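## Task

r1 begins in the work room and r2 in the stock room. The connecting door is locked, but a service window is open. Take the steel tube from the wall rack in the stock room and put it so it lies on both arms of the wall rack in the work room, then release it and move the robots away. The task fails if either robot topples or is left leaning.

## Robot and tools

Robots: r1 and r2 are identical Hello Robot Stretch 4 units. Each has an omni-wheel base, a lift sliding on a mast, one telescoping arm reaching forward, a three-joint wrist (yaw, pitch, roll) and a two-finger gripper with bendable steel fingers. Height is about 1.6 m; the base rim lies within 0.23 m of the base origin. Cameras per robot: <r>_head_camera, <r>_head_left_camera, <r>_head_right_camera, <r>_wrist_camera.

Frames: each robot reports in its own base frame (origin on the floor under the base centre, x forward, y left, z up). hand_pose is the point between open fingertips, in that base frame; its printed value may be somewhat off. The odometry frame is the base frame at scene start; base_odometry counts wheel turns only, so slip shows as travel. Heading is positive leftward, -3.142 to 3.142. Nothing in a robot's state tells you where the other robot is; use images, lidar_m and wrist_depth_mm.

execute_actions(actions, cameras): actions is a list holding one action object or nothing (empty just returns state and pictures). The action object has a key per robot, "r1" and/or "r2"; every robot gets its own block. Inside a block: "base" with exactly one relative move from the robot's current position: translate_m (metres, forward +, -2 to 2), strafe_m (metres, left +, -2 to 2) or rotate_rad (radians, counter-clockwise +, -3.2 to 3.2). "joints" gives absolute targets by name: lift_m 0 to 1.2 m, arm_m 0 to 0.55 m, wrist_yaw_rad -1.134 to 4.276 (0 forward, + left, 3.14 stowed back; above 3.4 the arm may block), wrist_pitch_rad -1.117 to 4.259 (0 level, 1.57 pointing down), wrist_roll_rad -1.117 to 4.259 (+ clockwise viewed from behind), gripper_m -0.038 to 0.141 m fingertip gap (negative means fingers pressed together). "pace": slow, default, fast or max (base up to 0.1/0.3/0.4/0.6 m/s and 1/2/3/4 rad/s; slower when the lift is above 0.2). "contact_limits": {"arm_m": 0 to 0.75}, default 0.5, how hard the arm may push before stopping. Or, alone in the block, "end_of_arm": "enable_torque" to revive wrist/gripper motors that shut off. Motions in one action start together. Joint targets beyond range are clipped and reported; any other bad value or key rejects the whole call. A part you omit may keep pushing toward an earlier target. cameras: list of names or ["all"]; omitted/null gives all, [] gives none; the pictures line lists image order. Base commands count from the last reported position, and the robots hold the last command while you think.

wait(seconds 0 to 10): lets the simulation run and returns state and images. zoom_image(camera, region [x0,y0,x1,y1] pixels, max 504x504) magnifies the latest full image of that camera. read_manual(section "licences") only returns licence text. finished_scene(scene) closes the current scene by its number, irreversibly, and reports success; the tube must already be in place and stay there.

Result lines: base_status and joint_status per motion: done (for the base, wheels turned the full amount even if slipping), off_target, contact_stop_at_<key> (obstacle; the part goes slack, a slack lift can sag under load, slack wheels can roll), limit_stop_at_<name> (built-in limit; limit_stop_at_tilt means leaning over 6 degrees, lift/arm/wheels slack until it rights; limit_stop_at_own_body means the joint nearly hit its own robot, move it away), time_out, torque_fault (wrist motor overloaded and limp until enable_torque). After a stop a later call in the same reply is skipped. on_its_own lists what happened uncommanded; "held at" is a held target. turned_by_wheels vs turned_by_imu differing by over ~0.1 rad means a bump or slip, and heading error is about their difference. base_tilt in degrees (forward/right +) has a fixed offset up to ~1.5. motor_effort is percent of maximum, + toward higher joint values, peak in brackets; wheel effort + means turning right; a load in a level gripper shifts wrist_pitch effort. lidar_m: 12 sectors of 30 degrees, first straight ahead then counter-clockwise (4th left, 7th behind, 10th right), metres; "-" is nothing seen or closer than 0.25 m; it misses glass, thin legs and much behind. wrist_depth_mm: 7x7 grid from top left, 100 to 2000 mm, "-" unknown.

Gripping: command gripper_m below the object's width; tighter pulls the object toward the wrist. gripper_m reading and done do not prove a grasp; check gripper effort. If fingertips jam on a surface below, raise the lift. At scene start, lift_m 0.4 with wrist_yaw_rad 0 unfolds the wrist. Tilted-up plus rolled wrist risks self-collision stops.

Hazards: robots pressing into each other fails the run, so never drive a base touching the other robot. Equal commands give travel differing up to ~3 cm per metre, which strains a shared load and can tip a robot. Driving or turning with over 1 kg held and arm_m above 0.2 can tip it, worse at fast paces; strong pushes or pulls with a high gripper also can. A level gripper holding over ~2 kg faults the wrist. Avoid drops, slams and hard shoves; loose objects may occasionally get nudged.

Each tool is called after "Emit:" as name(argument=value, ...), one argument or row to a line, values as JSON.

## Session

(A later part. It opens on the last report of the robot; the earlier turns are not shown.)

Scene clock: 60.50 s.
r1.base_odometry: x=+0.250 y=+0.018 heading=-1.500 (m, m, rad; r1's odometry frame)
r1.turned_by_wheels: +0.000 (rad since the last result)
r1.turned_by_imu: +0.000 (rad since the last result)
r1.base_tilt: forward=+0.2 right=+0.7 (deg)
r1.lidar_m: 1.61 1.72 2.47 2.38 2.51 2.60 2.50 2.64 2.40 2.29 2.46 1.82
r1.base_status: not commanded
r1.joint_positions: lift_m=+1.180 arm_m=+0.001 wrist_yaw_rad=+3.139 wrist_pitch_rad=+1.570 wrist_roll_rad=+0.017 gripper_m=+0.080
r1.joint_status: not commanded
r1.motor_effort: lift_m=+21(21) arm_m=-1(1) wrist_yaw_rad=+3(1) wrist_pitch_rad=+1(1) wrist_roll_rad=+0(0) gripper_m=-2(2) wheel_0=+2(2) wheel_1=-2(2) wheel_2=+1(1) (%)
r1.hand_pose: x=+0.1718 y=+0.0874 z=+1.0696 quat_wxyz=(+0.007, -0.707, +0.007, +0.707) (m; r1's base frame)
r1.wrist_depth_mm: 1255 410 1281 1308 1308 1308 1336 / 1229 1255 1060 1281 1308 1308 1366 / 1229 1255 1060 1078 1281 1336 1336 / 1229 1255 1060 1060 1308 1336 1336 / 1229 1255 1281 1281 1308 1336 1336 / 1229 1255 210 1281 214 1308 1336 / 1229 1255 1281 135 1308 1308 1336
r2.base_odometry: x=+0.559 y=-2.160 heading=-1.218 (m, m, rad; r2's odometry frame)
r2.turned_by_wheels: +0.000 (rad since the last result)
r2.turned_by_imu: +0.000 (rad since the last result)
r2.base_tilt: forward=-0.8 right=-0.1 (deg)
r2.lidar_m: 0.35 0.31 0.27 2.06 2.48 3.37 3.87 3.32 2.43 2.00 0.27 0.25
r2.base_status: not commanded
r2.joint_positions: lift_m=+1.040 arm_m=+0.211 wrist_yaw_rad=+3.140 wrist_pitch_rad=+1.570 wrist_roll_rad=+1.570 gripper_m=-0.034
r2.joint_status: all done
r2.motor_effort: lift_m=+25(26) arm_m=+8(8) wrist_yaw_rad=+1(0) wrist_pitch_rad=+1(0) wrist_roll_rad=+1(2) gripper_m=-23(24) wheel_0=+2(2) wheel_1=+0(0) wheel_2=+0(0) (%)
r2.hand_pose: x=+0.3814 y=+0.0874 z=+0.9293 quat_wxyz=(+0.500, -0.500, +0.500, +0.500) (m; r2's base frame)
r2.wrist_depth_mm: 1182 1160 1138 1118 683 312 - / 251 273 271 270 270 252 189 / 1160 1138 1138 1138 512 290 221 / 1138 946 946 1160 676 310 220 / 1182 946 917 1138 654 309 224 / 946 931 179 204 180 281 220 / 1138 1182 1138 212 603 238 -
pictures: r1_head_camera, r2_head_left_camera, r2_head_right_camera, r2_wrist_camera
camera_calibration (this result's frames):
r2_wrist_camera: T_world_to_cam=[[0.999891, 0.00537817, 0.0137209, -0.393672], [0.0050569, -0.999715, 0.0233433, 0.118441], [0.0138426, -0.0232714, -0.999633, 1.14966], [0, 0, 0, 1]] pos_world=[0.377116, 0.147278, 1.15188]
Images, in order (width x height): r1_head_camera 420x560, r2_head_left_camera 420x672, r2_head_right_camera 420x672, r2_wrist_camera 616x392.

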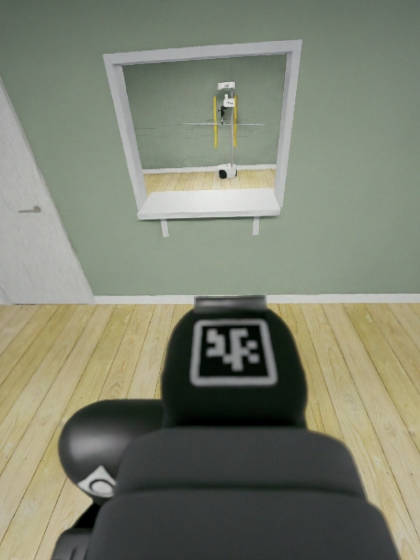

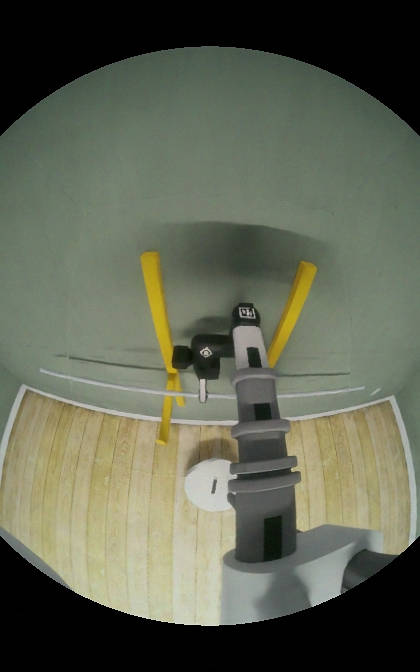

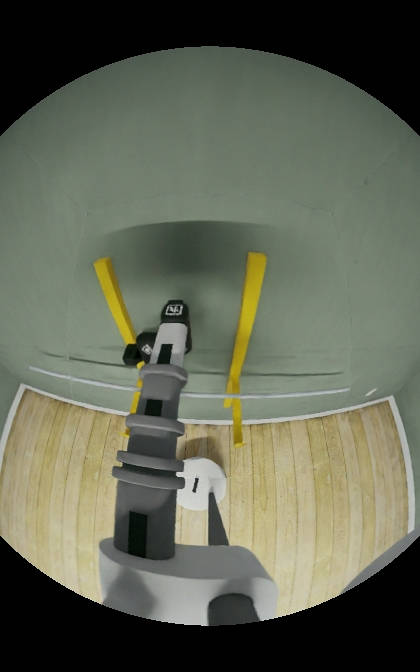

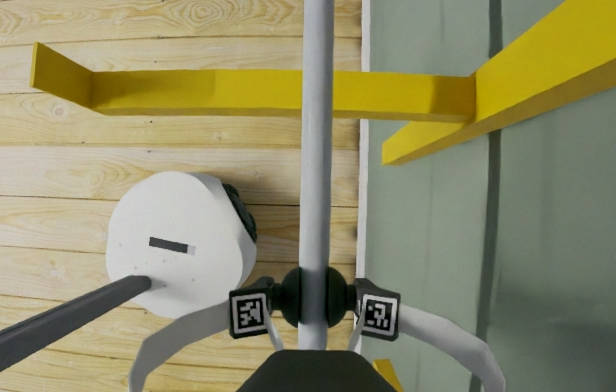

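Emit:
execute_actions(
  actions=[
    {"r2":{"joints":{"lift_m":1.005},"pace":"slow"}},
  ],
  cameras=[],
)

Emit:
execute_actions(
  actions=[
    {"r2":{"joints":{"gripper_m":0.04}}},
  ],
  cameras=[],
)

Emit:
execute_actions(
  actions=[
    {"r2":{"base":{"strafe_m":-0.025}}},
  ],
  cameras=["r1_head_camera"],
)

Emit:
zoom_image(
  camera="r1_head_camera",
  region=[170, 80, 280, 160],
)

Emit:
execute_actions(
  actions=[
    {"r2":{"joints":{"gripper_m":-0.038}}},
  ],
  cameras=[],
)

Emit:
execute_actions(
  actions=[
    {"r2":{"joints":{"lift_m":1.05},"pace":"slow"}},
  ],
  cameras=["r2_head_left_camera","r1_head_camera"],
)

Emit:
zoom_image(
  camera="r1_head_camera",
  region=[170, 80, 280, 160],
)

Scene clock: 68.57 s.
r1.base_odometry: x=+0.250 y=+0.018 heading=-1.500 (m, m, rad; r1's odometry frame)
r1.turned_by_wheels: +0.000 (rad since the last result)
r1.turned_by_imu: -0.002 (rad since the last result)
r1.base_tilt: forward=+0.1 right=+0.8 (deg)
r1.lidar_m: 1.62 1.69 2.46 2.38 2.49 2.62 2.52 2.62 2.41 2.28 2.44 1.84
r1.base_status: not commanded
r1.joint_positions: lift_m=+1.180 arm_m=+0.001 wrist_yaw_rad=+3.139 wrist_pitch_rad=+1.570 wrist_roll_rad=+0.017 gripper_m=+0.080
r1.joint_status: not commanded
r1.motor_effort: lift_m=+21(21) arm_m=-1(1) wrist_yaw_rad=+2(2) wrist_pitch_rad=+1(1) wrist_roll_rad=+0(0) gripper_m=+0(5) wheel_0=+2(2) wheel_1=-2(2) wheel_2=+1(1) (%)
r1.hand_pose: x=+0.1718 y=+0.0874 z=+1.0696 quat_wxyz=(+0.007, -0.707, +0.007, +0.707) (m; r1's base frame)
r1.wrist_depth_mm: 1255 415 1281 1281 1308 1308 1336 / 1255 1255 1060 1255 1308 1336 1336 / 1255 1255 1060 1078 1281 1308 1308 / 1255 1255 1078 1060 1281 1308 1336 / 1255 1255 1281 1281 1308 1336 1336 / 1255 1255 210 1281 213 1336 1308 / 1229 1229 1255 135 1281 1308 1336
r2.base_odometry: x=+0.559 y=-2.160 heading=-1.218 (m, m, rad; r2's odometry frame)
r2.turned_by_wheels: +0.000 (rad since the last result)
r2.turned_by_imu: +0.002 (rad since the last result)
r2.base_tilt: forward=-0.7 right=-0.1 (deg)
r2.lidar_m: 0.35 0.29 0.25 2.03 2.46 3.36 3.87 3.32 2.43 1.98 0.27 0.25
r2.base_status: not commanded
r2.joint_positions: lift_m=+1.005 arm_m=+0.211 wrist_yaw_rad=+3.140 wrist_pitch_rad=+1.570 wrist_roll_rad=+1.570 gripper_m=-0.034
r2.joint_status: all done
r2.motor_effort: lift_m=+19(24) arm_m=+8(8) wrist_yaw_rad=+1(0) wrist_pitch_rad=+0(0) wrist_roll_rad=+1(2) gripper_m=-23(23) wheel_0=+2(1) wheel_1=+0(0) wheel_2=+0(0) (%)
r2.hand_pose: x=+0.3814 y=+0.0874 z=+0.8947 quat_wxyz=(+0.500, -0.500, +0.500, +0.500) (m; r2's base frame)
r2.wrist_depth_mm: 1138 1138 1098 1098 683 312 - / 237 238 236 235 234 234 188 / 1138 1138 1098 1118 615 291 220 / 1118 917 931 1098 676 310 220 / 1118 891 904 1118 654 307 225 / 931 904 179 205 181 283 220 / 1138 1138 1098 172 539 239 -
pictures: none
No camera images: the call's "cameras" was empty. Leave "cameras" out to get every camera's image.

Scene clock: 70.03 s.
r1.base_odometry: x=+0.250 y=+0.018 heading=-1.500 (m, m, rad; r1's odometry frame)
r1.turned_by_wheels: +0.000 (rad since the last result)
r1.turned_by_imu: +0.000 (rad since the last result)
r1.base_tilt: forward=+0.1 right=+0.7 (deg)
r1.lidar_m: 1.61 1.68 2.46 2.38 2.50 2.60 2.52 2.64 2.43 2.29 2.45 1.82
r1.base_status: not commanded
r1.joint_positions: lift_m=+1.180 arm_m=+0.001 wrist_yaw_rad=+3.139 wrist_pitch_rad=+1.570 wrist_roll_rad=+0.017 gripper_m=+0.080
r1.joint_status: not commanded
r1.motor_effort: lift_m=+21(21) arm_m=-1(1) wrist_yaw_rad=+2(2) wrist_pitch_rad=+0(1) wrist_roll_rad=+0(0) gripper_m=-2(2) wheel_0=+2(2) wheel_1=-2(2) wheel_2=+1(1) (%)
r1.hand_pose: x=+0.1718 y=+0.0874 z=+1.0696 quat_wxyz=(+0.007, -0.707, +0.007, +0.707) (m; r1's base frame)
r1.wrist_depth_mm: 1229 413 1281 1281 1308 1308 1366 / 1229 1229 1078 1281 1308 1336 1336 / 1229 1255 1078 1060 1281 1308 1308 / 1255 1255 1060 1060 1281 1336 1366 / 1229 1255 1255 1255 1281 1308 1336 / 1229 1255 210 1281 213 1308 1336 / 1229 1255 1255 135 1281 1308 1336
r2.base_odometry: x=+0.559 y=-2.160 heading=-1.218 (m, m, rad; r2's odometry frame)
r2.turned_by_wheels: +0.000 (rad since the last result)
r2.turned_by_imu: +0.000 (rad since the last result)
r2.base_tilt: forward=-1.0 right=-0.2 (deg)
r2.lidar_m: 0.34 0.30 0.25 2.07 2.47 3.40 3.88 3.32 2.44 1.99 0.25 0.25
r2.base_status: not commanded
r2.joint_positions: lift_m=+1.005 arm_m=+0.211 wrist_yaw_rad=+3.140 wrist_pitch_rad=+1.570 wrist_roll_rad=+1.570 gripper_m=+0.040
r2.joint_status: all done
r2.motor_effort: lift_m=+19(19) arm_m=+8(8) wrist_yaw_rad=+0(0) wrist_pitch_rad=+1(2) wrist_roll_rad=+1(2) gripper_m=-3(26) wheel_0=+2(2) wheel_1=+0(0) wheel_2=+0(0) (%)
r2.hand_pose: x=+0.3813 y=+0.0874 z=+0.8947 quat_wxyz=(+0.500, -0.500, +0.500, +0.500) (m; r2's base frame)
r2.wrist_depth_mm: 1118 1098 1098 1098 683 307 - / 238 239 237 236 236 236 187 / 1118 1118 1118 1078 591 289 219 / 1118 917 960 1098 668 309 219 / 1118 917 904 1098 640 306 223 / 904 917 196 223 196 297 218 / 1118 1098 1098 138 597 252 -
pictures: none
No camera images: the call's "cameras" was empty. Leave "cameras" out to get every camera's image.

Scene clock: 70.90 s.
r1.base_odometry: x=+0.250 y=+0.018 heading=-1.500 (m, m, rad; r1's odometry frame)
r1.turned_by_wheels: +0.000 (rad since the last result)
r1.turned_by_imu: +0.000 (rad since the last result)
r1.base_tilt: forward=+0.1 right=+0.8 (deg)
r1.lidar_m: 1.62 1.74 2.47 2.38 2.51 2.59 2.49 2.62 2.41 2.29 2.44 1.82
r1.base_status: not commanded
r1.joint_positions: lift_m=+1.180 arm_m=+0.001 wrist_yaw_rad=+3.139 wrist_pitch_rad=+1.570 wrist_roll_rad=+0.017 gripper_m=+0.080
r1.joint_status: not commanded
r1.motor_effort: lift_m=+21(21) arm_m=-1(1) wrist_yaw_rad=+2(2) wrist_pitch_rad=+1(1) wrist_roll_rad=+0(0) gripper_m=-2(3) wheel_0=+2(2) wheel_1=-2(2) wheel_2=+1(1) (%)
r1.hand_pose: x=+0.1718 y=+0.0874 z=+1.0696 quat_wxyz=(+0.007, -0.707, +0.007, +0.707) (m; r1's base frame)
r1.wrist_depth_mm: 1255 413 1281 1281 1308 1308 1336 / 1255 1255 1078 1281 1281 1308 1366 / 1255 1255 1060 1078 1308 1308 1336 / 1229 1255 1060 1078 1308 1308 1336 / 1255 1281 1255 1281 1308 1336 1336 / 1229 1229 210 1308 213 1308 1336 / 1229 1229 1255 135 1281 1336 1336
r2.base_odometry: x=+0.536 y=-2.168 heading=-1.218 (m, m, rad; r2's odometry frame)
r2.turned_by_wheels: +0.000 (rad since the last result)
r2.turned_by_imu: +0.000 (rad since the last result)
r2.base_tilt: forward=-0.8 right=-0.1 (deg)
r2.lidar_m: 0.35 0.32 0.30 2.06 2.49 3.42 3.88 3.29 2.41 2.00 0.55 0.25
r2.base_status: done
r2.joint_positions: lift_m=+1.005 arm_m=+0.211 wrist_yaw_rad=+3.140 wrist_pitch_rad=+1.570 wrist_roll_rad=+1.570 gripper_m=+0.040
r2.joint_status: not commanded
r2.motor_effort: lift_m=+19(20) arm_m=+8(8) wrist_yaw_rad=+0(0) wrist_pitch_rad=+2(1) wrist_roll_rad=+2(2) gripper_m=-3(2) wheel_0=+0(11) wheel_1=+1(10) wheel_2=+0(0) (%)
r2.hand_pose: x=+0.3813 y=+0.0874 z=+0.8947 quat_wxyz=(+0.500, -0.500, +0.500, +0.500) (m; r2's base frame)
r2.wrist_depth_mm: 235 238 237 236 236 234 - / 1118 1118 1118 262 413 250 220 / 1098 1138 1118 1118 585 309 227 / 1118 904 931 1098 661 310 219 / 1098 904 904 1118 640 304 223 / 931 917 195 1098 195 298 219 / 1118 1118 1118 138 554 252 -
pictures: r1_head_camera
Images, in order (width x height): r1_head_camera 420x560.

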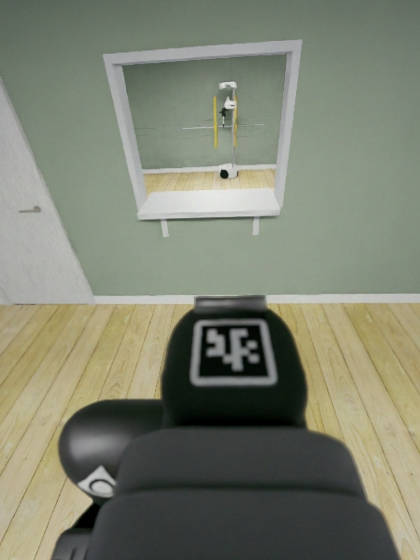

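Region (170, 80, 280, 160) of r1_head_camera's 420x560 image, scaled by 4.582, with more detail than that image has; it fills the top 367 rows of this view, and the rest is white.

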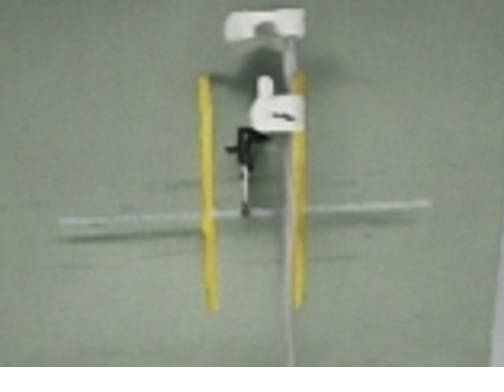

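Scene clock: 72.37 s.
r1.base_odometry: x=+0.250 y=+0.018 heading=-1.500 (m, m, rad; r1's odometry frame)
r1.turned_by_wheels: +0.000 (rad since the last result)
r1.turned_by_imu: +0.000 (rad since the last result)
r1.base_tilt: forward=+0.1 right=+0.8 (deg)
r1.lidar_m: 1.61 1.70 2.47 2.38 2.52 2.58 2.52 2.63 2.40 2.28 2.45 1.82
r1.base_status: not commanded
r1.joint_positions: lift_m=+1.180 arm_m=+0.001 wrist_yaw_rad=+3.139 wrist_pitch_rad=+1.570 wrist_roll_rad=+0.017 gripper_m=+0.080
r1.joint_status: not commanded
r1.motor_effort: lift_m=+21(21) arm_m=-1(1) wrist_yaw_rad=+2(2) wrist_pitch_rad=+2(1) wrist_roll_rad=+0(0) gripper_m=-2(2) wheel_0=+2(2) wheel_1=-2(2) wheel_2=+1(1) (%)
r1.hand_pose: x=+0.1718 y=+0.0874 z=+1.0696 quat_wxyz=(+0.007, -0.707, +0.007, +0.707) (m; r1's base frame)
r1.wrist_depth_mm: 1229 413 1255 1281 1281 1308 1336 / 1229 1255 1060 1308 1308 1336 1336 / 1255 1255 1060 1078 1281 1308 1336 / 1255 1255 1060 1060 1308 1308 1308 / 1229 1255 1255 1281 1308 1336 1336 / 1229 1229 210 1281 214 1308 1336 / 1229 1229 1255 135 1308 1308 1308
r2.base_odometry: x=+0.536 y=-2.168 heading=-1.218 (m, m, rad; r2's odometry frame)
r2.turned_by_wheels: +0.000 (rad since the last result)
r2.turned_by_imu: +0.000 (rad since the last result)
r2.base_tilt: forward=-0.7 right=-0.2 (deg)
r2.lidar_m: 0.35 0.33 0.30 2.04 2.50 3.42 3.85 3.28 2.39 1.98 0.54 0.25
r2.base_status: not commanded
r2.joint_positions: lift_m=+1.005 arm_m=+0.211 wrist_yaw_rad=+3.140 wrist_pitch_rad=+1.570 wrist_roll_rad=+1.570 gripper_m=-0.037
r2.joint_status: all done
r2.motor_effort: lift_m=+19(20) arm_m=+8(8) wrist_yaw_rad=+1(1) wrist_pitch_rad=+0(3) wrist_roll_rad=+1(1) gripper_m=-23(25) wheel_0=+0(0) wheel_1=+1(0) wheel_2=+0(0) (%)
r2.hand_pose: x=+0.3815 y=+0.0874 z=+0.8947 quat_wxyz=(+0.500, -0.500, +0.500, +0.500) (m; r2's base frame)
r2.wrist_depth_mm: 234 238 237 235 234 233 - / 1138 1118 1118 266 418 251 220 / 1138 1138 1138 1098 580 312 220 / 1118 904 931 1098 668 312 220 / 1118 904 917 1098 654 306 224 / 904 904 179 208 180 279 220 / 1118 1118 1118 181 539 237 -
pictures: none
No camera images: the call's "cameras" was empty. Leave "cameras" out to get every camera's image.

Scene clock: 73.60 s.
r1.base_odometry: x=+0.250 y=+0.018 heading=-1.500 (m, m, rad; r1's odometry frame)
r1.turned_by_wheels: +0.000 (rad since the last result)
r1.turned_by_imu: +0.000 (rad since the last result)
r1.base_tilt: forward=+0.0 right=+0.8 (deg)
r1.lidar_m: 1.62 1.73 2.47 2.38 2.51 2.61 2.51 2.61 2.39 2.31 2.46 1.84
r1.base_status: not commanded
r1.joint_positions: lift_m=+1.180 arm_m=+0.001 wrist_yaw_rad=+3.139 wrist_pitch_rad=+1.570 wrist_roll_rad=+0.017 gripper_m=+0.080
r1.joint_status: not commanded
r1.motor_effort: lift_m=+21(21) arm_m=-1(1) wrist_yaw_rad=+2(2) wrist_pitch_rad=+1(1) wrist_roll_rad=+0(0) gripper_m=-2(4) wheel_0=+2(2) wheel_1=-2(2) wheel_2=+1(1) (%)
r1.hand_pose: x=+0.1718 y=+0.0874 z=+1.0696 quat_wxyz=(+0.007, -0.707, +0.007, +0.707) (m; r1's base frame)
r1.wrist_depth_mm: 1229 413 1281 1281 1281 1308 1308 / 1229 1255 1060 1308 1308 1308 1308 / 1229 1255 1060 1078 1308 1336 1336 / 1205 1229 1078 1078 1308 1336 1336 / 1229 1255 1281 1281 1281 1308 1336 / 1229 1255 209 1281 215 1308 1308 / 1229 1255 1255 135 1281 1336 1308
r2.base_odometry: x=+0.536 y=-2.168 heading=-1.218 (m, m, rad; r2's odometry frame)
r2.turned_by_wheels: +0.000 (rad since the last result)
r2.turned_by_imu: +0.000 (rad since the last result)
r2.base_tilt: forward=-1.1 right=+0.0 (deg)
r2.lidar_m: 0.36 0.31 0.30 2.05 2.50 3.39 3.86 3.31 2.42 2.01 0.55 0.25
r2.base_status: not commanded
r2.joint_positions: lift_m=+1.050 arm_m=+0.211 wrist_yaw_rad=+3.140 wrist_pitch_rad=+1.570 wrist_roll_rad=+1.570 gripper_m=-0.037
r2.joint_status: all done
r2.motor_effort: lift_m=+24(25) arm_m=+8(8) wrist_yaw_rad=+0(1) wrist_pitch_rad=+0(1) wrist_roll_rad=+2(2) gripper_m=-24(25) wheel_0=+0(0) wheel_1=+1(1) wheel_2=+0(0) (%)
r2.hand_pose: x=+0.3815 y=+0.0874 z=+0.9393 quat_wxyz=(+0.500, -0.500, +0.500, +0.500) (m; r2's base frame)
r2.wrist_depth_mm: 240 1160 1138 1138 585 278 - / 1182 294 294 281 281 273 220 / 1182 1138 1160 1138 580 314 220 / 1160 946 976 1160 668 312 220 / 1160 946 960 1160 647 307 224 / 931 960 179 208 180 279 220 / 1160 1160 1160 181 530 236 -
pictures: r1_head_camera, r2_head_left_camera
Images, in order (width x height): r1_head_camera 420x560, r2_head_left_camera 420x672.

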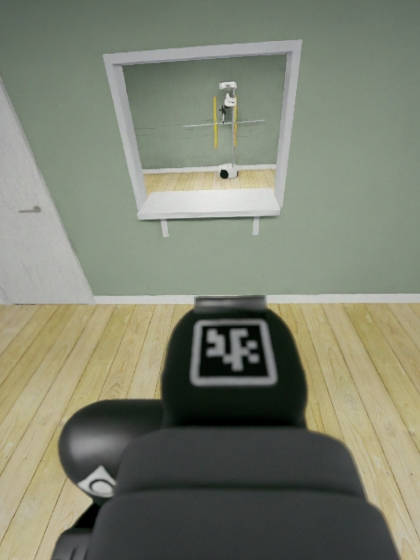

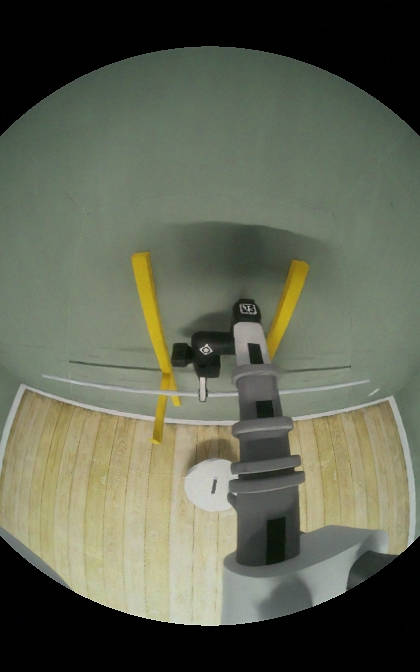

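Region (170, 80, 280, 160) of r1_head_camera's 420x560 image, scaled by 4.582, with more detail than that image has; it fills the top 367 rows of this view, and the rest is white.

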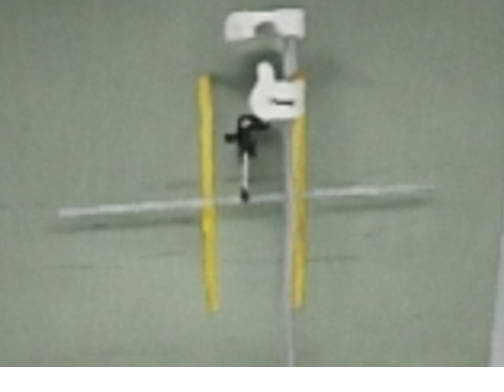

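Emit:
execute_actions(
  actions=[
    {"r2":{"joints":{"lift_m":1.15},"pace":"slow"}},
  ],
  cameras=["r1_head_camera"],
)

Emit:
zoom_image(
  camera="r1_head_camera",
  region=[170, 80, 280, 160],
)

Scene clock: 77.87 s.
r1.base_odometry: x=+0.250 y=+0.018 heading=-1.500 (m, m, rad; r1's odometry frame)
r1.turned_by_wheels: +0.000 (rad since the last result)
r1.turned_by_imu: -0.001 (rad since the last result)
r1.base_tilt: forward=+0.1 right=+0.8 (deg)
r1.lidar_m: 1.62 1.72 2.45 2.36 2.47 2.57 2.51 2.65 2.43 2.27 2.46 1.84
r1.base_status: not commanded
r1.joint_positions: lift_m=+1.180 arm_m=+0.001 wrist_yaw_rad=+3.139 wrist_pitch_rad=+1.570 wrist_roll_rad=+0.017 gripper_m=+0.080
r1.joint_status: not commanded
r1.motor_effort: lift_m=+21(21) arm_m=-1(1) wrist_yaw_rad=+3(2) wrist_pitch_rad=+1(2) wrist_roll_rad=+0(0) gripper_m=-3(2) wheel_0=+2(2) wheel_1=-2(2) wheel_2=+1(1) (%)
r1.hand_pose: x=+0.1718 y=+0.0874 z=+1.0696 quat_wxyz=(+0.007, -0.707, +0.007, +0.707) (m; r1's base frame)
r1.wrist_depth_mm: 1255 413 1255 1281 1308 1308 1336 / 1255 1255 1078 1281 1308 1308 1336 / 1255 1255 1060 1078 1308 1308 1366 / 1255 1255 1060 1060 1308 1308 1336 / 1229 1255 1281 1281 1308 1308 1308 / 1229 1229 210 1308 214 1308 1336 / 1229 1255 1255 135 1281 1308 1336
r2.base_odometry: x=+0.536 y=-2.168 heading=-1.218 (m, m, rad; r2's odometry frame)
r2.turned_by_wheels: +0.000 (rad since the last result)
r2.turned_by_imu: +0.001 (rad since the last result)
r2.base_tilt: forward=-0.7 right=+0.0 (deg)
r2.lidar_m: 0.36 0.30 0.28 2.07 2.49 3.42 3.85 3.30 2.41 1.99 0.52 0.25
r2.base_status: not commanded
r2.joint_positions: lift_m=+1.150 arm_m=+0.211 wrist_yaw_rad=+3.140 wrist_pitch_rad=+1.570 wrist_roll_rad=+1.570 gripper_m=-0.037
r2.joint_status: all done
r2.motor_effort: lift_m=+24(24) arm_m=+8(8) wrist_yaw_rad=+1(0) wrist_pitch_rad=+0(1) wrist_roll_rad=+1(1) gripper_m=-24(25) wheel_0=+0(1) wheel_1=+1(1) wheel_2=+0(0) (%)
r2.hand_pose: x=+0.3815 y=+0.0874 z=+1.0393 quat_wxyz=(+0.500, -0.500, +0.500, +0.500) (m; r2's base frame)
r2.wrist_depth_mm: 1281 1281 1281 1255 691 285 - / 1255 1255 382 377 459 274 218 / 1255 1255 1255 1255 549 315 220 / 1281 1255 1025 1229 676 310 220 / 1281 1060 1025 1229 647 306 224 / 976 1281 180 208 180 282 220 / 1281 1255 1255 181 535 236 -
pictures: r1_head_camera
Images, in order (width x height): r1_head_camera 420x560.

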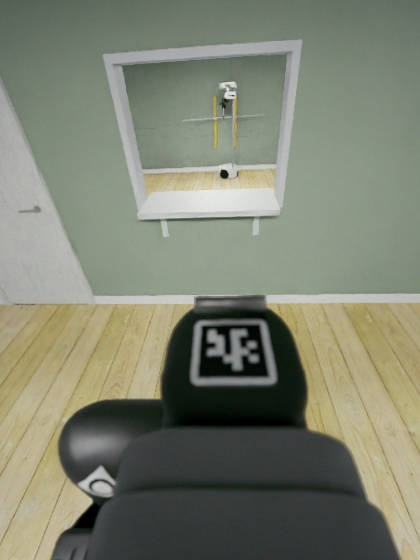

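Region (170, 80, 280, 160) of r1_head_camera's 420x560 image, scaled by 4.582, with more detail than that image has; it fills the top 367 rows of this view, and the rest is white.

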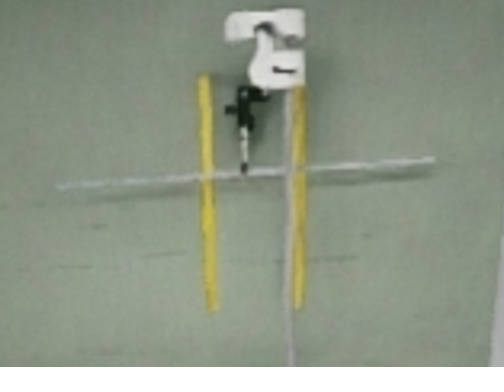

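Emit:
execute_actions(
  actions=[
    {"r2":{"base":{"translate_m":-1.6},"joints":{"arm_m":0.15}}},
  ],
  cameras=[],
)

Emit:
execute_actions(
  actions=[
    {"r2":{"base":{"rotate_rad":-3.1},"joints":{"wrist_roll_rad":0.0},"pace":"slow"}},
  ],
  cameras=["r1_head_camera","r2_head_camera","r2_head_left_camera","r2_wrist_camera"],
)

Scene clock: 89.33 s.
r1.base_odometry: x=+0.250 y=+0.018 heading=-1.500 (m, m, rad; r1's odometry frame)
r1.turned_by_wheels: +0.000 (rad since the last result)
r1.turned_by_imu: -0.002 (rad since the last result)
r1.base_tilt: forward=+0.2 right=+0.8 (deg)
r1.lidar_m: 1.62 1.74 2.45 2.38 2.54 2.60 2.51 2.64 2.41 2.28 2.46 1.82
r1.base_status: not commanded
r1.joint_positions: lift_m=+1.180 arm_m=+0.001 wrist_yaw_rad=+3.139 wrist_pitch_rad=+1.570 wrist_roll_rad=+0.017 gripper_m=+0.080
r1.joint_status: not commanded
r1.motor_effort: lift_m=+21(21) arm_m=-1(1) wrist_yaw_rad=+2(3) wrist_pitch_rad=+0(0) wrist_roll_rad=+0(0) gripper_m=-3(2) wheel_0=+2(2) wheel_1=-2(2) wheel_2=+1(1) (%)
r1.hand_pose: x=+0.1718 y=+0.0874 z=+1.0696 quat_wxyz=(+0.007, -0.707, +0.007, +0.707) (m; r1's base frame)
r1.wrist_depth_mm: 1255 413 1281 1308 1308 1308 1336 / 1229 1255 1060 1281 1308 1308 1336 / 1255 1255 1060 1060 1281 1336 1336 / 1255 1255 1060 1078 1308 1336 1336 / 1255 1255 1255 1281 1281 1336 1336 / 1255 1255 209 1281 214 1308 1336 / 1205 1255 1281 135 1308 1308 1336
r2.base_odometry: x=-0.017 y=-0.667 heading=-1.219 (m, m, rad; r2's odometry frame)
r2.turned_by_wheels: -0.001 (rad since the last result)
r2.turned_by_imu: +0.001 (rad since the last result)
r2.base_tilt: forward=-1.0 right=-0.2 (deg)
r2.lidar_m: 0.30 0.34 0.41 2.37 2.49 2.25 2.14 2.23 2.41 2.32 0.45 0.29
r2.base_status: done
r2.joint_positions: lift_m=+1.150 arm_m=+0.151 wrist_yaw_rad=+3.140 wrist_pitch_rad=+1.570 wrist_roll_rad=+1.570 gripper_m=-0.037
r2.joint_status: all done
r2.motor_effort: lift_m=+24(25) arm_m=-8(10) wrist_yaw_rad=+0(2) wrist_pitch_rad=+1(4) wrist_roll_rad=+2(1) gripper_m=-23(24) wheel_0=-2(5) wheel_1=-3(4) wheel_2=-3(9) (%)
r2.hand_pose: x=+0.3222 y=+0.0874 z=+1.0393 quat_wxyz=(+0.500, -0.500, +0.500, +0.500) (m; r2's base frame)
r2.wrist_depth_mm: 1281 1229 1229 1255 1229 1281 1255 / 1281 1255 1255 1229 1255 1229 1229 / 1281 1255 1255 1255 1229 1255 1229 / 1255 1281 1042 1229 1229 1205 1255 / 1308 1255 1042 1255 1229 1255 1229 / 1308 854 179 203 181 1255 1229 / 521 1255 1255 210 1255 1255 1229
pictures: none
No camera images: the call's "cameras" was empty. Leave "cameras" out to get every camera's image.

Scene clock: 93.73 s.
r1.base_odometry: x=+0.250 y=+0.018 heading=-1.500 (m, m, rad; r1's odometry frame)
r1.turned_by_wheels: +0.000 (rad since the last result)
r1.turned_by_imu: -0.001 (rad since the last result)
r1.base_tilt: forward=+0.1 right=+0.8 (deg)
r1.lidar_m: 1.61 1.71 2.48 2.35 2.51 2.59 2.49 2.66 2.41 2.26 2.46 1.82
r1.base_status: not commanded
r1.joint_positions: lift_m=+1.180 arm_m=+0.001 wrist_yaw_rad=+3.139 wrist_pitch_rad=+1.570 wrist_roll_rad=+0.017 gripper_m=+0.080
r1.joint_status: not commanded
r1.motor_effort: lift_m=+21(21) arm_m=-1(1) wrist_yaw_rad=+2(2) wrist_pitch_rad=-1(0) wrist_roll_rad=+0(0) gripper_m=-2(3) wheel_0=+2(2) wheel_1=-2(2) wheel_2=+1(1) (%)
r1.hand_pose: x=+0.1718 y=+0.0874 z=+1.0696 quat_wxyz=(+0.007, -0.707, +0.007, +0.707) (m; r1's base frame)
r1.wrist_depth_mm: 1229 413 1255 1281 1308 1336 1336 / 1229 1229 1078 1281 1308 1336 1308 / 1229 1229 1060 1078 1281 1308 1336 / 1255 1229 1060 1060 1281 1336 1336 / 1255 1281 1281 1281 1281 1281 1308 / 1229 1229 210 1281 214 1308 1336 / 1229 1255 1255 135 1308 1336 1308
r2.base_odometry: x=-0.016 y=-0.666 heading=+1.965 (m, m, rad; r2's odometry frame)
r2.turned_by_wheels: -3.099 (rad since the last result)
r2.turned_by_imu: -3.142 (rad since the last result)
r2.base_tilt: forward=-0.8 right=+0.0 (deg)
r2.lidar_m: 2.01 2.27 2.36 2.28 2.38 2.17 2.08 2.23 2.49 2.39 2.51 2.11
r2.base_status: done
r2.joint_positions: lift_m=+1.150 arm_m=+0.151 wrist_yaw_rad=+3.140 wrist_pitch_rad=+1.570 wrist_roll_rad=+0.001 gripper_m=-0.037
r2.joint_status: all done
r2.motor_effort: lift_m=+21(24) arm_m=-8(8) wrist_yaw_rad=+1(11) wrist_pitch_rad=+2(3) wrist_roll_rad=-2(12) gripper_m=-18(26) wheel_0=+3(8) wheel_1=+4(7) wheel_2=+2(7) (%)
r2.hand_pose: x=+0.3221 y=+0.0874 z=+1.0396 quat_wxyz=(+0.001, -0.707, +0.001, +0.707) (m; r2's base frame)
r2.wrist_depth_mm: 1255 1281 1255 1255 1255 1229 1229 / 1255 1255 1255 1042 1229 1255 1229 / 1255 1281 1281 1042 1255 1281 1255 / 1281 1255 1281 1255 1255 1229 1229 / 1281 1255 1229 1281 1255 1255 1281 / 1281 1255 180 195 180 1205 1281 / 1229 1281 1255 1255 1255 1229 1255
pictures: r1_head_camera, r2_head_camera, r2_head_left_camera, r2_wrist_camera
camera_calibration (this result's frames):
r2_wrist_camera: T_world_to_cam=[[-0.00357762, 0.999889, 0.0144349, -0.100361], [0.999744, 0.00325401, 0.0223805, -0.290926], [0.0223311, 0.0145112, -0.999645, 1.25476], [0, 0, 0, 1]] pos_world=[0.262472, 0.0830887, 1.26228]
Images, in order (width x height): r1_head_camera 420x560, r2_head_camera 420x560, r2_head_left_camera 420x672, r2_wrist_camera 616x392.

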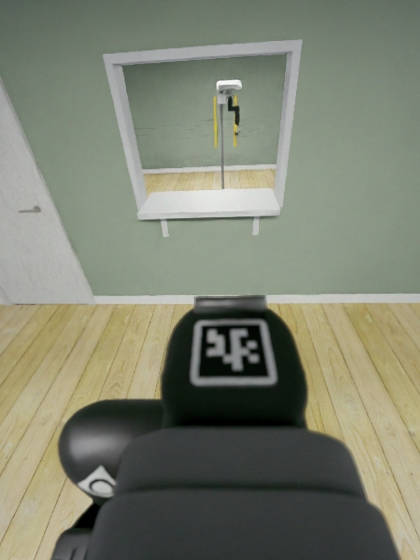

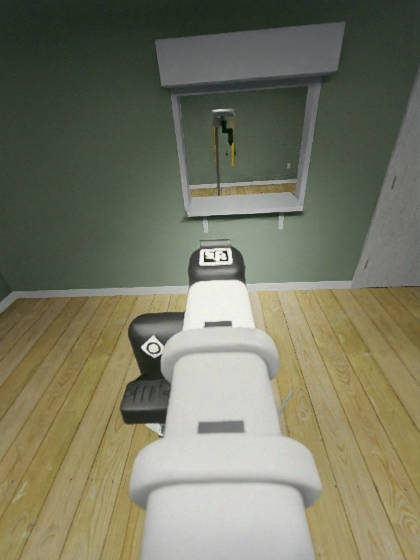

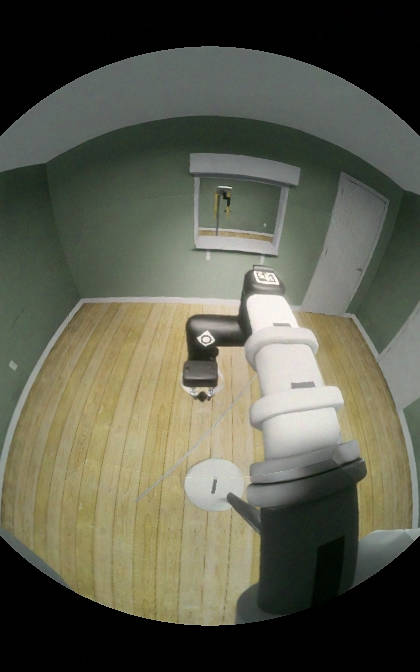

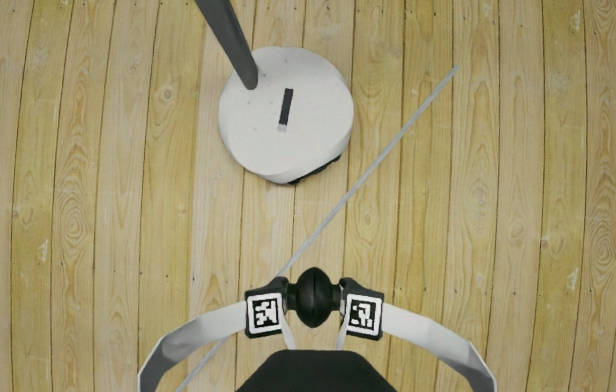

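Emit:
execute_actions(
  actions=[
    {"r2":{"base":{"strafe_m":0.024},"joints":{"wrist_roll_rad":0.71,"arm_m":0.26,"lift_m":0.5,"gripper_m":0.07},"pace":"fast"}},
  ],
  cameras=["r2_head_camera","r2_head_left_camera","r2_wrist_camera"],
)

Scene clock: 111.63 s.
r1.base_odometry: x=+0.250 y=+0.018 heading=-1.500 (m, m, rad; r1's odometry frame)
r1.turned_by_wheels: +0.000 (rad since the last result)
r1.turned_by_imu: -0.003 (rad since the last result)
r1.base_tilt: forward=+0.0 right=+0.8 (deg)
r1.lidar_m: 1.62 1.71 2.46 2.37 2.50 2.60 2.50 2.66 2.44 2.30 2.46 1.83
r1.base_status: not commanded
r1.joint_positions: lift_m=+1.180 arm_m=+0.001 wrist_yaw_rad=+3.139 wrist_pitch_rad=+1.570 wrist_roll_rad=+0.017 gripper_m=+0.080
r1.joint_status: not commanded
r1.motor_effort: lift_m=+21(21) arm_m=-1(1) wrist_yaw_rad=+3(2) wrist_pitch_rad=+0(0) wrist_roll_rad=+0(0) gripper_m=-2(2) wheel_0=+2(2) wheel_1=-2(2) wheel_2=+1(1) (%)
r1.hand_pose: x=+0.1718 y=+0.0874 z=+1.0696 quat_wxyz=(+0.007, -0.707, +0.007, +0.707) (m; r1's base frame)
r1.wrist_depth_mm: 1229 413 1281 1255 1308 1308 1308 / 1255 1255 1060 1281 1281 1308 1366 / 1229 1255 1060 1078 1281 1308 1336 / 1255 1281 1060 1060 1308 1308 1336 / 1205 1255 1255 1281 1308 1308 1336 / 1229 1255 210 1281 214 1308 1336 / 1229 1255 1255 135 1281 1336 1336
r2.base_odometry: x=-0.039 y=-0.676 heading=+1.965 (m, m, rad; r2's odometry frame)
r2.turned_by_wheels: +0.000 (rad since the last result)
r2.turned_by_imu: +0.003 (rad since the last result)
r2.base_tilt: forward=-0.9 right=-0.2 (deg)
r2.lidar_m: 2.00 2.26 2.34 2.26 2.37 2.19 2.10 2.22 2.53 2.43 2.52 2.08
r2.base_status: done
r2.joint_positions: lift_m=+0.500 arm_m=+0.259 wrist_yaw_rad=+3.140 wrist_pitch_rad=+1.570 wrist_roll_rad=+0.709 gripper_m=+0.070
r2.joint_status: all done
r2.motor_effort: lift_m=+17(18) arm_m=+8(7) wrist_yaw_rad=+0(1) wrist_pitch_rad=+0(1) wrist_roll_rad=+2(6) gripper_m=-2(18) wheel_0=+0(10) wheel_1=-2(13) wheel_2=+0(2) (%)
r2.hand_pose: x=+0.4294 y=+0.0874 z=+0.3899 quat_wxyz=(+0.246, -0.663, +0.246, +0.663) (m; r2's base frame)
r2.wrist_depth_mm: 407 404 484 609 609 609 603 / 402 402 549 609 609 609 609 / 402 413 609 615 615 603 609 / 615 603 615 609 609 603 609 / 621 609 609 603 609 603 603 / 609 615 199 609 199 603 609 / 615 621 609 135 609 603 597
pictures: r2_head_camera, r2_head_left_camera, r2_wrist_camera
camera_calibration (this result's frames):
r2_wrist_camera: T_world_to_cam=[[0.648192, 0.761349, 0.0139575, -0.349446], [0.761019, -0.648329, 0.0227918, -0.224345], [0.0264016, -0.0041515, -0.999643, 0.602775], [0, 0, 0, 1]] pos_world=[0.381325, 0.123104, 0.61255]
Images, in order (width x height): r2_head_camera 420x560, r2_head_left_camera 420x672, r2_wrist_camera 616x392.

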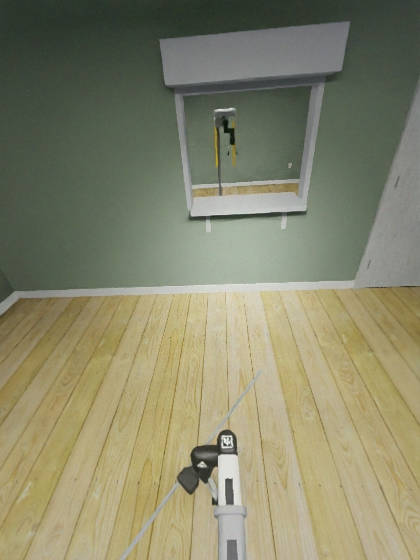

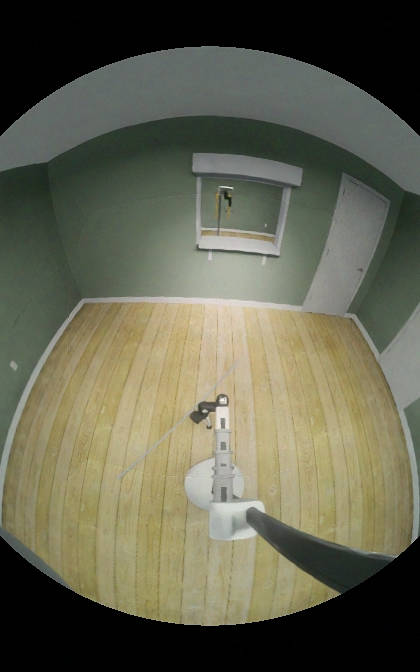

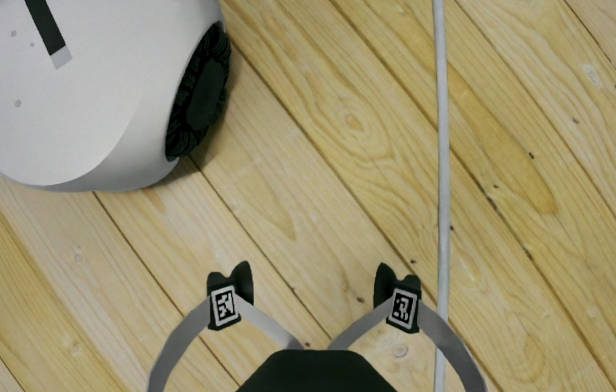

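Emit:
execute_actions(
  actions=[],
  cameras=["r2_head_camera","r2_wrist_camera"],
)

Scene clock: 114.47 s.
r1.base_odometry: x=+0.250 y=+0.018 heading=-1.500 (m, m, rad; r1's odometry frame)
r1.turned_by_wheels: +0.000 (rad since the last result)
r1.turned_by_imu: -0.001 (rad since the last result)
r1.base_tilt: forward=+0.1 right=+0.8 (deg)
r1.lidar_m: 1.61 1.70 2.47 2.37 2.52 2.60 2.51 2.64 2.43 2.31 2.46 1.80
r1.base_status: not commanded
r1.joint_positions: lift_m=+1.180 arm_m=+0.001 wrist_yaw_rad=+3.139 wrist_pitch_rad=+1.570 wrist_roll_rad=+0.017 gripper_m=+0.080
r1.joint_status: not commanded
r1.motor_effort: lift_m=+21(21) arm_m=-1(1) wrist_yaw_rad=+2(2) wrist_pitch_rad=+2(0) wrist_roll_rad=+0(0) gripper_m=-3(2) wheel_0=+2(2) wheel_1=-2(2) wheel_2=+1(1) (%)
r1.hand_pose: x=+0.1718 y=+0.0874 z=+1.0696 quat_wxyz=(+0.007, -0.707, +0.007, +0.707) (m; r1's base frame)
r1.wrist_depth_mm: 1229 410 1281 1281 1308 1308 1308 / 1255 1255 1060 1281 1308 1308 1336 / 1229 1255 1078 1060 1281 1308 1336 / 1229 1229 1078 1078 1308 1308 1336 / 1255 1255 1281 1281 1281 1308 1336 / 1229 1255 210 1281 214 1336 1336 / 1229 1255 1229 135 1308 1308 1336
r2.base_odometry: x=-0.039 y=-0.676 heading=+1.965 (m, m, rad; r2's odometry frame)
r2.turned_by_wheels: +0.000 (rad since the last result)
r2.turned_by_imu: +0.001 (rad since the last result)
r2.base_tilt: forward=-0.9 right=+0.0 (deg)
r2.lidar_m: 2.01 2.26 2.34 2.28 2.40 2.17 2.11 2.23 2.51 2.43 2.55 2.07
r2.base_status: done
r2.joint_positions: lift_m=+0.500 arm_m=+0.259 wrist_yaw_rad=+3.140 wrist_pitch_rad=+1.570 wrist_roll_rad=+0.709 gripper_m=+0.070
r2.joint_status: all done
r2.motor_effort: lift_m=+17(18) arm_m=+8(7) wrist_yaw_rad=+1(1) wrist_pitch_rad=+1(1) wrist_roll_rad=+3(6) gripper_m=-2(18) wheel_0=+0(10) wheel_1=-2(13) wheel_2=+0(2) (%)
r2.hand_pose: x=+0.4294 y=+0.0874 z=+0.3899 quat_wxyz=(+0.246, -0.663, +0.246, +0.663) (m; r2's base frame)
r2.wrist_depth_mm: 402 402 484 615 609 615 609 / 402 404 539 615 615 603 597 / 404 413 609 609 609 615 609 / 621 615 615 609 603 609 603 / 621 609 609 609 603 609 603 / 621 615 200 609 199 603 603 / 615 615 609 136 615 597 603
pictures: r2_head_camera, r2_wrist_camera
camera_calibration (this result's frames):
r2_wrist_camera: T_world_to_cam=[[0.648192, 0.761349, 0.0139576, -0.349446], [0.761019, -0.648329, 0.0227919, -0.224345], [0.0264017, -0.0041515, -0.999643, 0.602775], [0, 0, 0, 1]] pos_world=[0.381325, 0.123104, 0.61255]
Images, in order (width x height): r2_head_camera 420x560, r2_wrist_camera 616x392.

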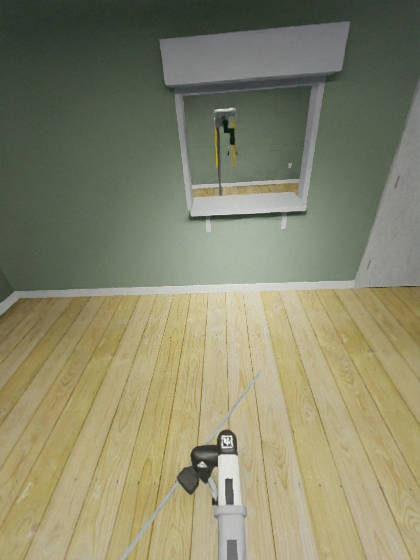

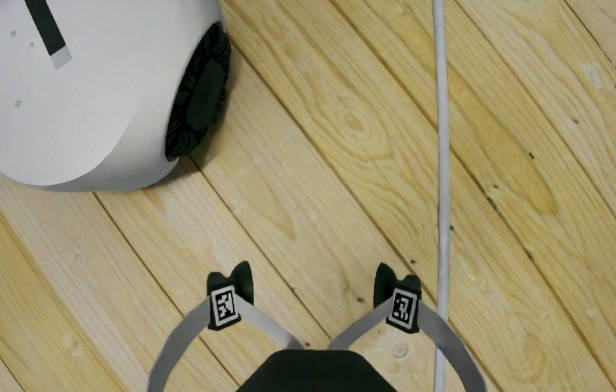

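Emit:
execute_actions(
  actions=[
    {"r2":{"base":{"strafe_m":0.188},"joints":{"arm_m":0.403,"lift_m":0.19}}},
  ],
  cameras=["r2_head_camera","r2_head_left_camera","r2_wrist_camera"],
)

Emit:
zoom_image(
  camera="r2_head_left_camera",
  region=[100, 330, 300, 530],
)

Scene clock: 121.37 s.
r1.base_odometry: x=+0.250 y=+0.018 heading=-1.500 (m, m, rad; r1's odometry frame)
r1.turned_by_wheels: +0.000 (rad since the last result)
r1.turned_by_imu: -0.001 (rad since the last result)
r1.base_tilt: forward=+0.1 right=+0.8 (deg)
r1.lidar_m: 1.62 1.73 2.48 2.38 2.51 2.59 2.51 2.63 2.42 2.30 2.45 1.82
r1.base_status: not commanded
r1.joint_positions: lift_m=+1.180 arm_m=+0.001 wrist_yaw_rad=+3.139 wrist_pitch_rad=+1.570 wrist_roll_rad=+0.017 gripper_m=+0.080
r1.joint_status: not commanded
r1.motor_effort: lift_m=+21(21) arm_m=-1(1) wrist_yaw_rad=+2(2) wrist_pitch_rad=+1(0) wrist_roll_rad=+0(0) gripper_m=-3(1) wheel_0=+2(2) wheel_1=-2(2) wheel_2=+1(1) (%)
r1.hand_pose: x=+0.1718 y=+0.0874 z=+1.0696 quat_wxyz=(+0.007, -0.707, +0.007, +0.707) (m; r1's base frame)
r1.wrist_depth_mm: 1255 413 1281 1308 1281 1308 1336 / 1255 1229 1078 1281 1281 1308 1336 / 1229 1281 1060 1060 1281 1308 1308 / 1255 1229 1060 1078 1308 1308 1336 / 1255 1255 1255 1281 1308 1308 1308 / 1229 1255 210 1281 214 1308 1336 / 1229 1255 1255 135 1308 1308 1336
r2.base_odometry: x=-0.212 y=-0.748 heading=+1.965 (m, m, rad; r2's odometry frame)
r2.turned_by_wheels: +0.000 (rad since the last result)
r2.turned_by_imu: +0.001 (rad since the last result)
r2.base_tilt: forward=-0.8 right=+0.0 (deg)
r2.lidar_m: 2.02 2.26 2.15 2.07 2.18 2.18 2.08 2.23 2.73 2.62 2.72 2.08
r2.base_status: done
r2.joint_positions: lift_m=+0.190 arm_m=+0.402 wrist_yaw_rad=+3.140 wrist_pitch_rad=+1.570 wrist_roll_rad=+0.710 gripper_m=+0.070
r2.joint_status: all done
r2.motor_effort: lift_m=+17(17) arm_m=+8(8) wrist_yaw_rad=+1(0) wrist_pitch_rad=+0(0) wrist_roll_rad=+2(2) gripper_m=-2(3) wheel_0=-2(12) wheel_1=+2(16) wheel_2=+0(1) (%)
r2.hand_pose: x=+0.5724 y=+0.0874 z=+0.0799 quat_wxyz=(+0.246, -0.663, +0.246, +0.663) (m; r2's base frame)
r2.wrist_depth_mm: 307 304 306 303 303 300 303 / 306 304 304 300 301 300 298 / 306 304 303 301 300 300 300 / 304 304 304 303 298 300 300 / 304 303 301 303 301 298 297 / 304 303 200 301 199 297 298 / 304 301 303 135 300 297 297
pictures: r2_head_camera, r2_head_left_camera, r2_wrist_camera
camera_calibration (this result's frames):
r2_wrist_camera: T_world_to_cam=[[0.648206, 0.761337, 0.0139683, -0.43781], [0.761007, -0.648343, 0.0228046, -0.326088], [0.0264183, -0.00415208, -0.999642, 0.289128], [0, 0, 0, 1]] pos_world=[0.524308, 0.123105, 0.302576]
Images, in order (width x height): r2_head_camera 420x560, r2_head_left_camera 420x672, r2_wrist_camera 616x392.

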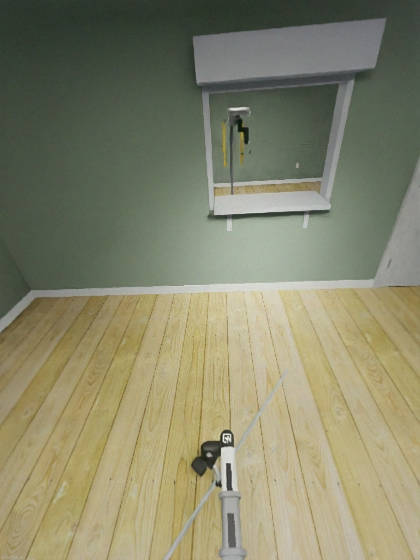

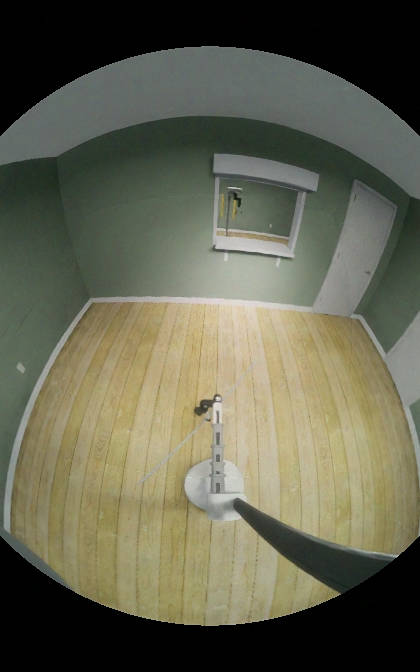

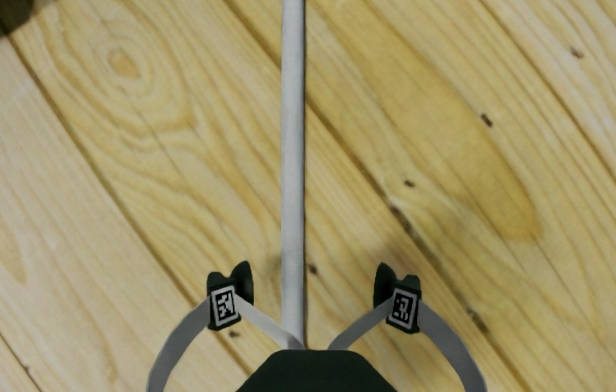

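Region (100, 330, 300, 530) of r2_head_left_camera's 420x672 image, scaled by 2.520, with more detail than that image has.

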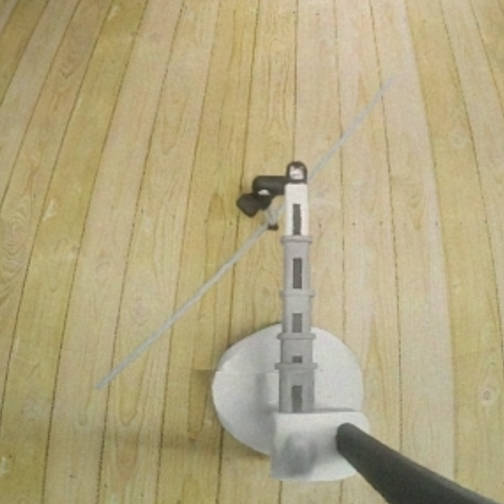

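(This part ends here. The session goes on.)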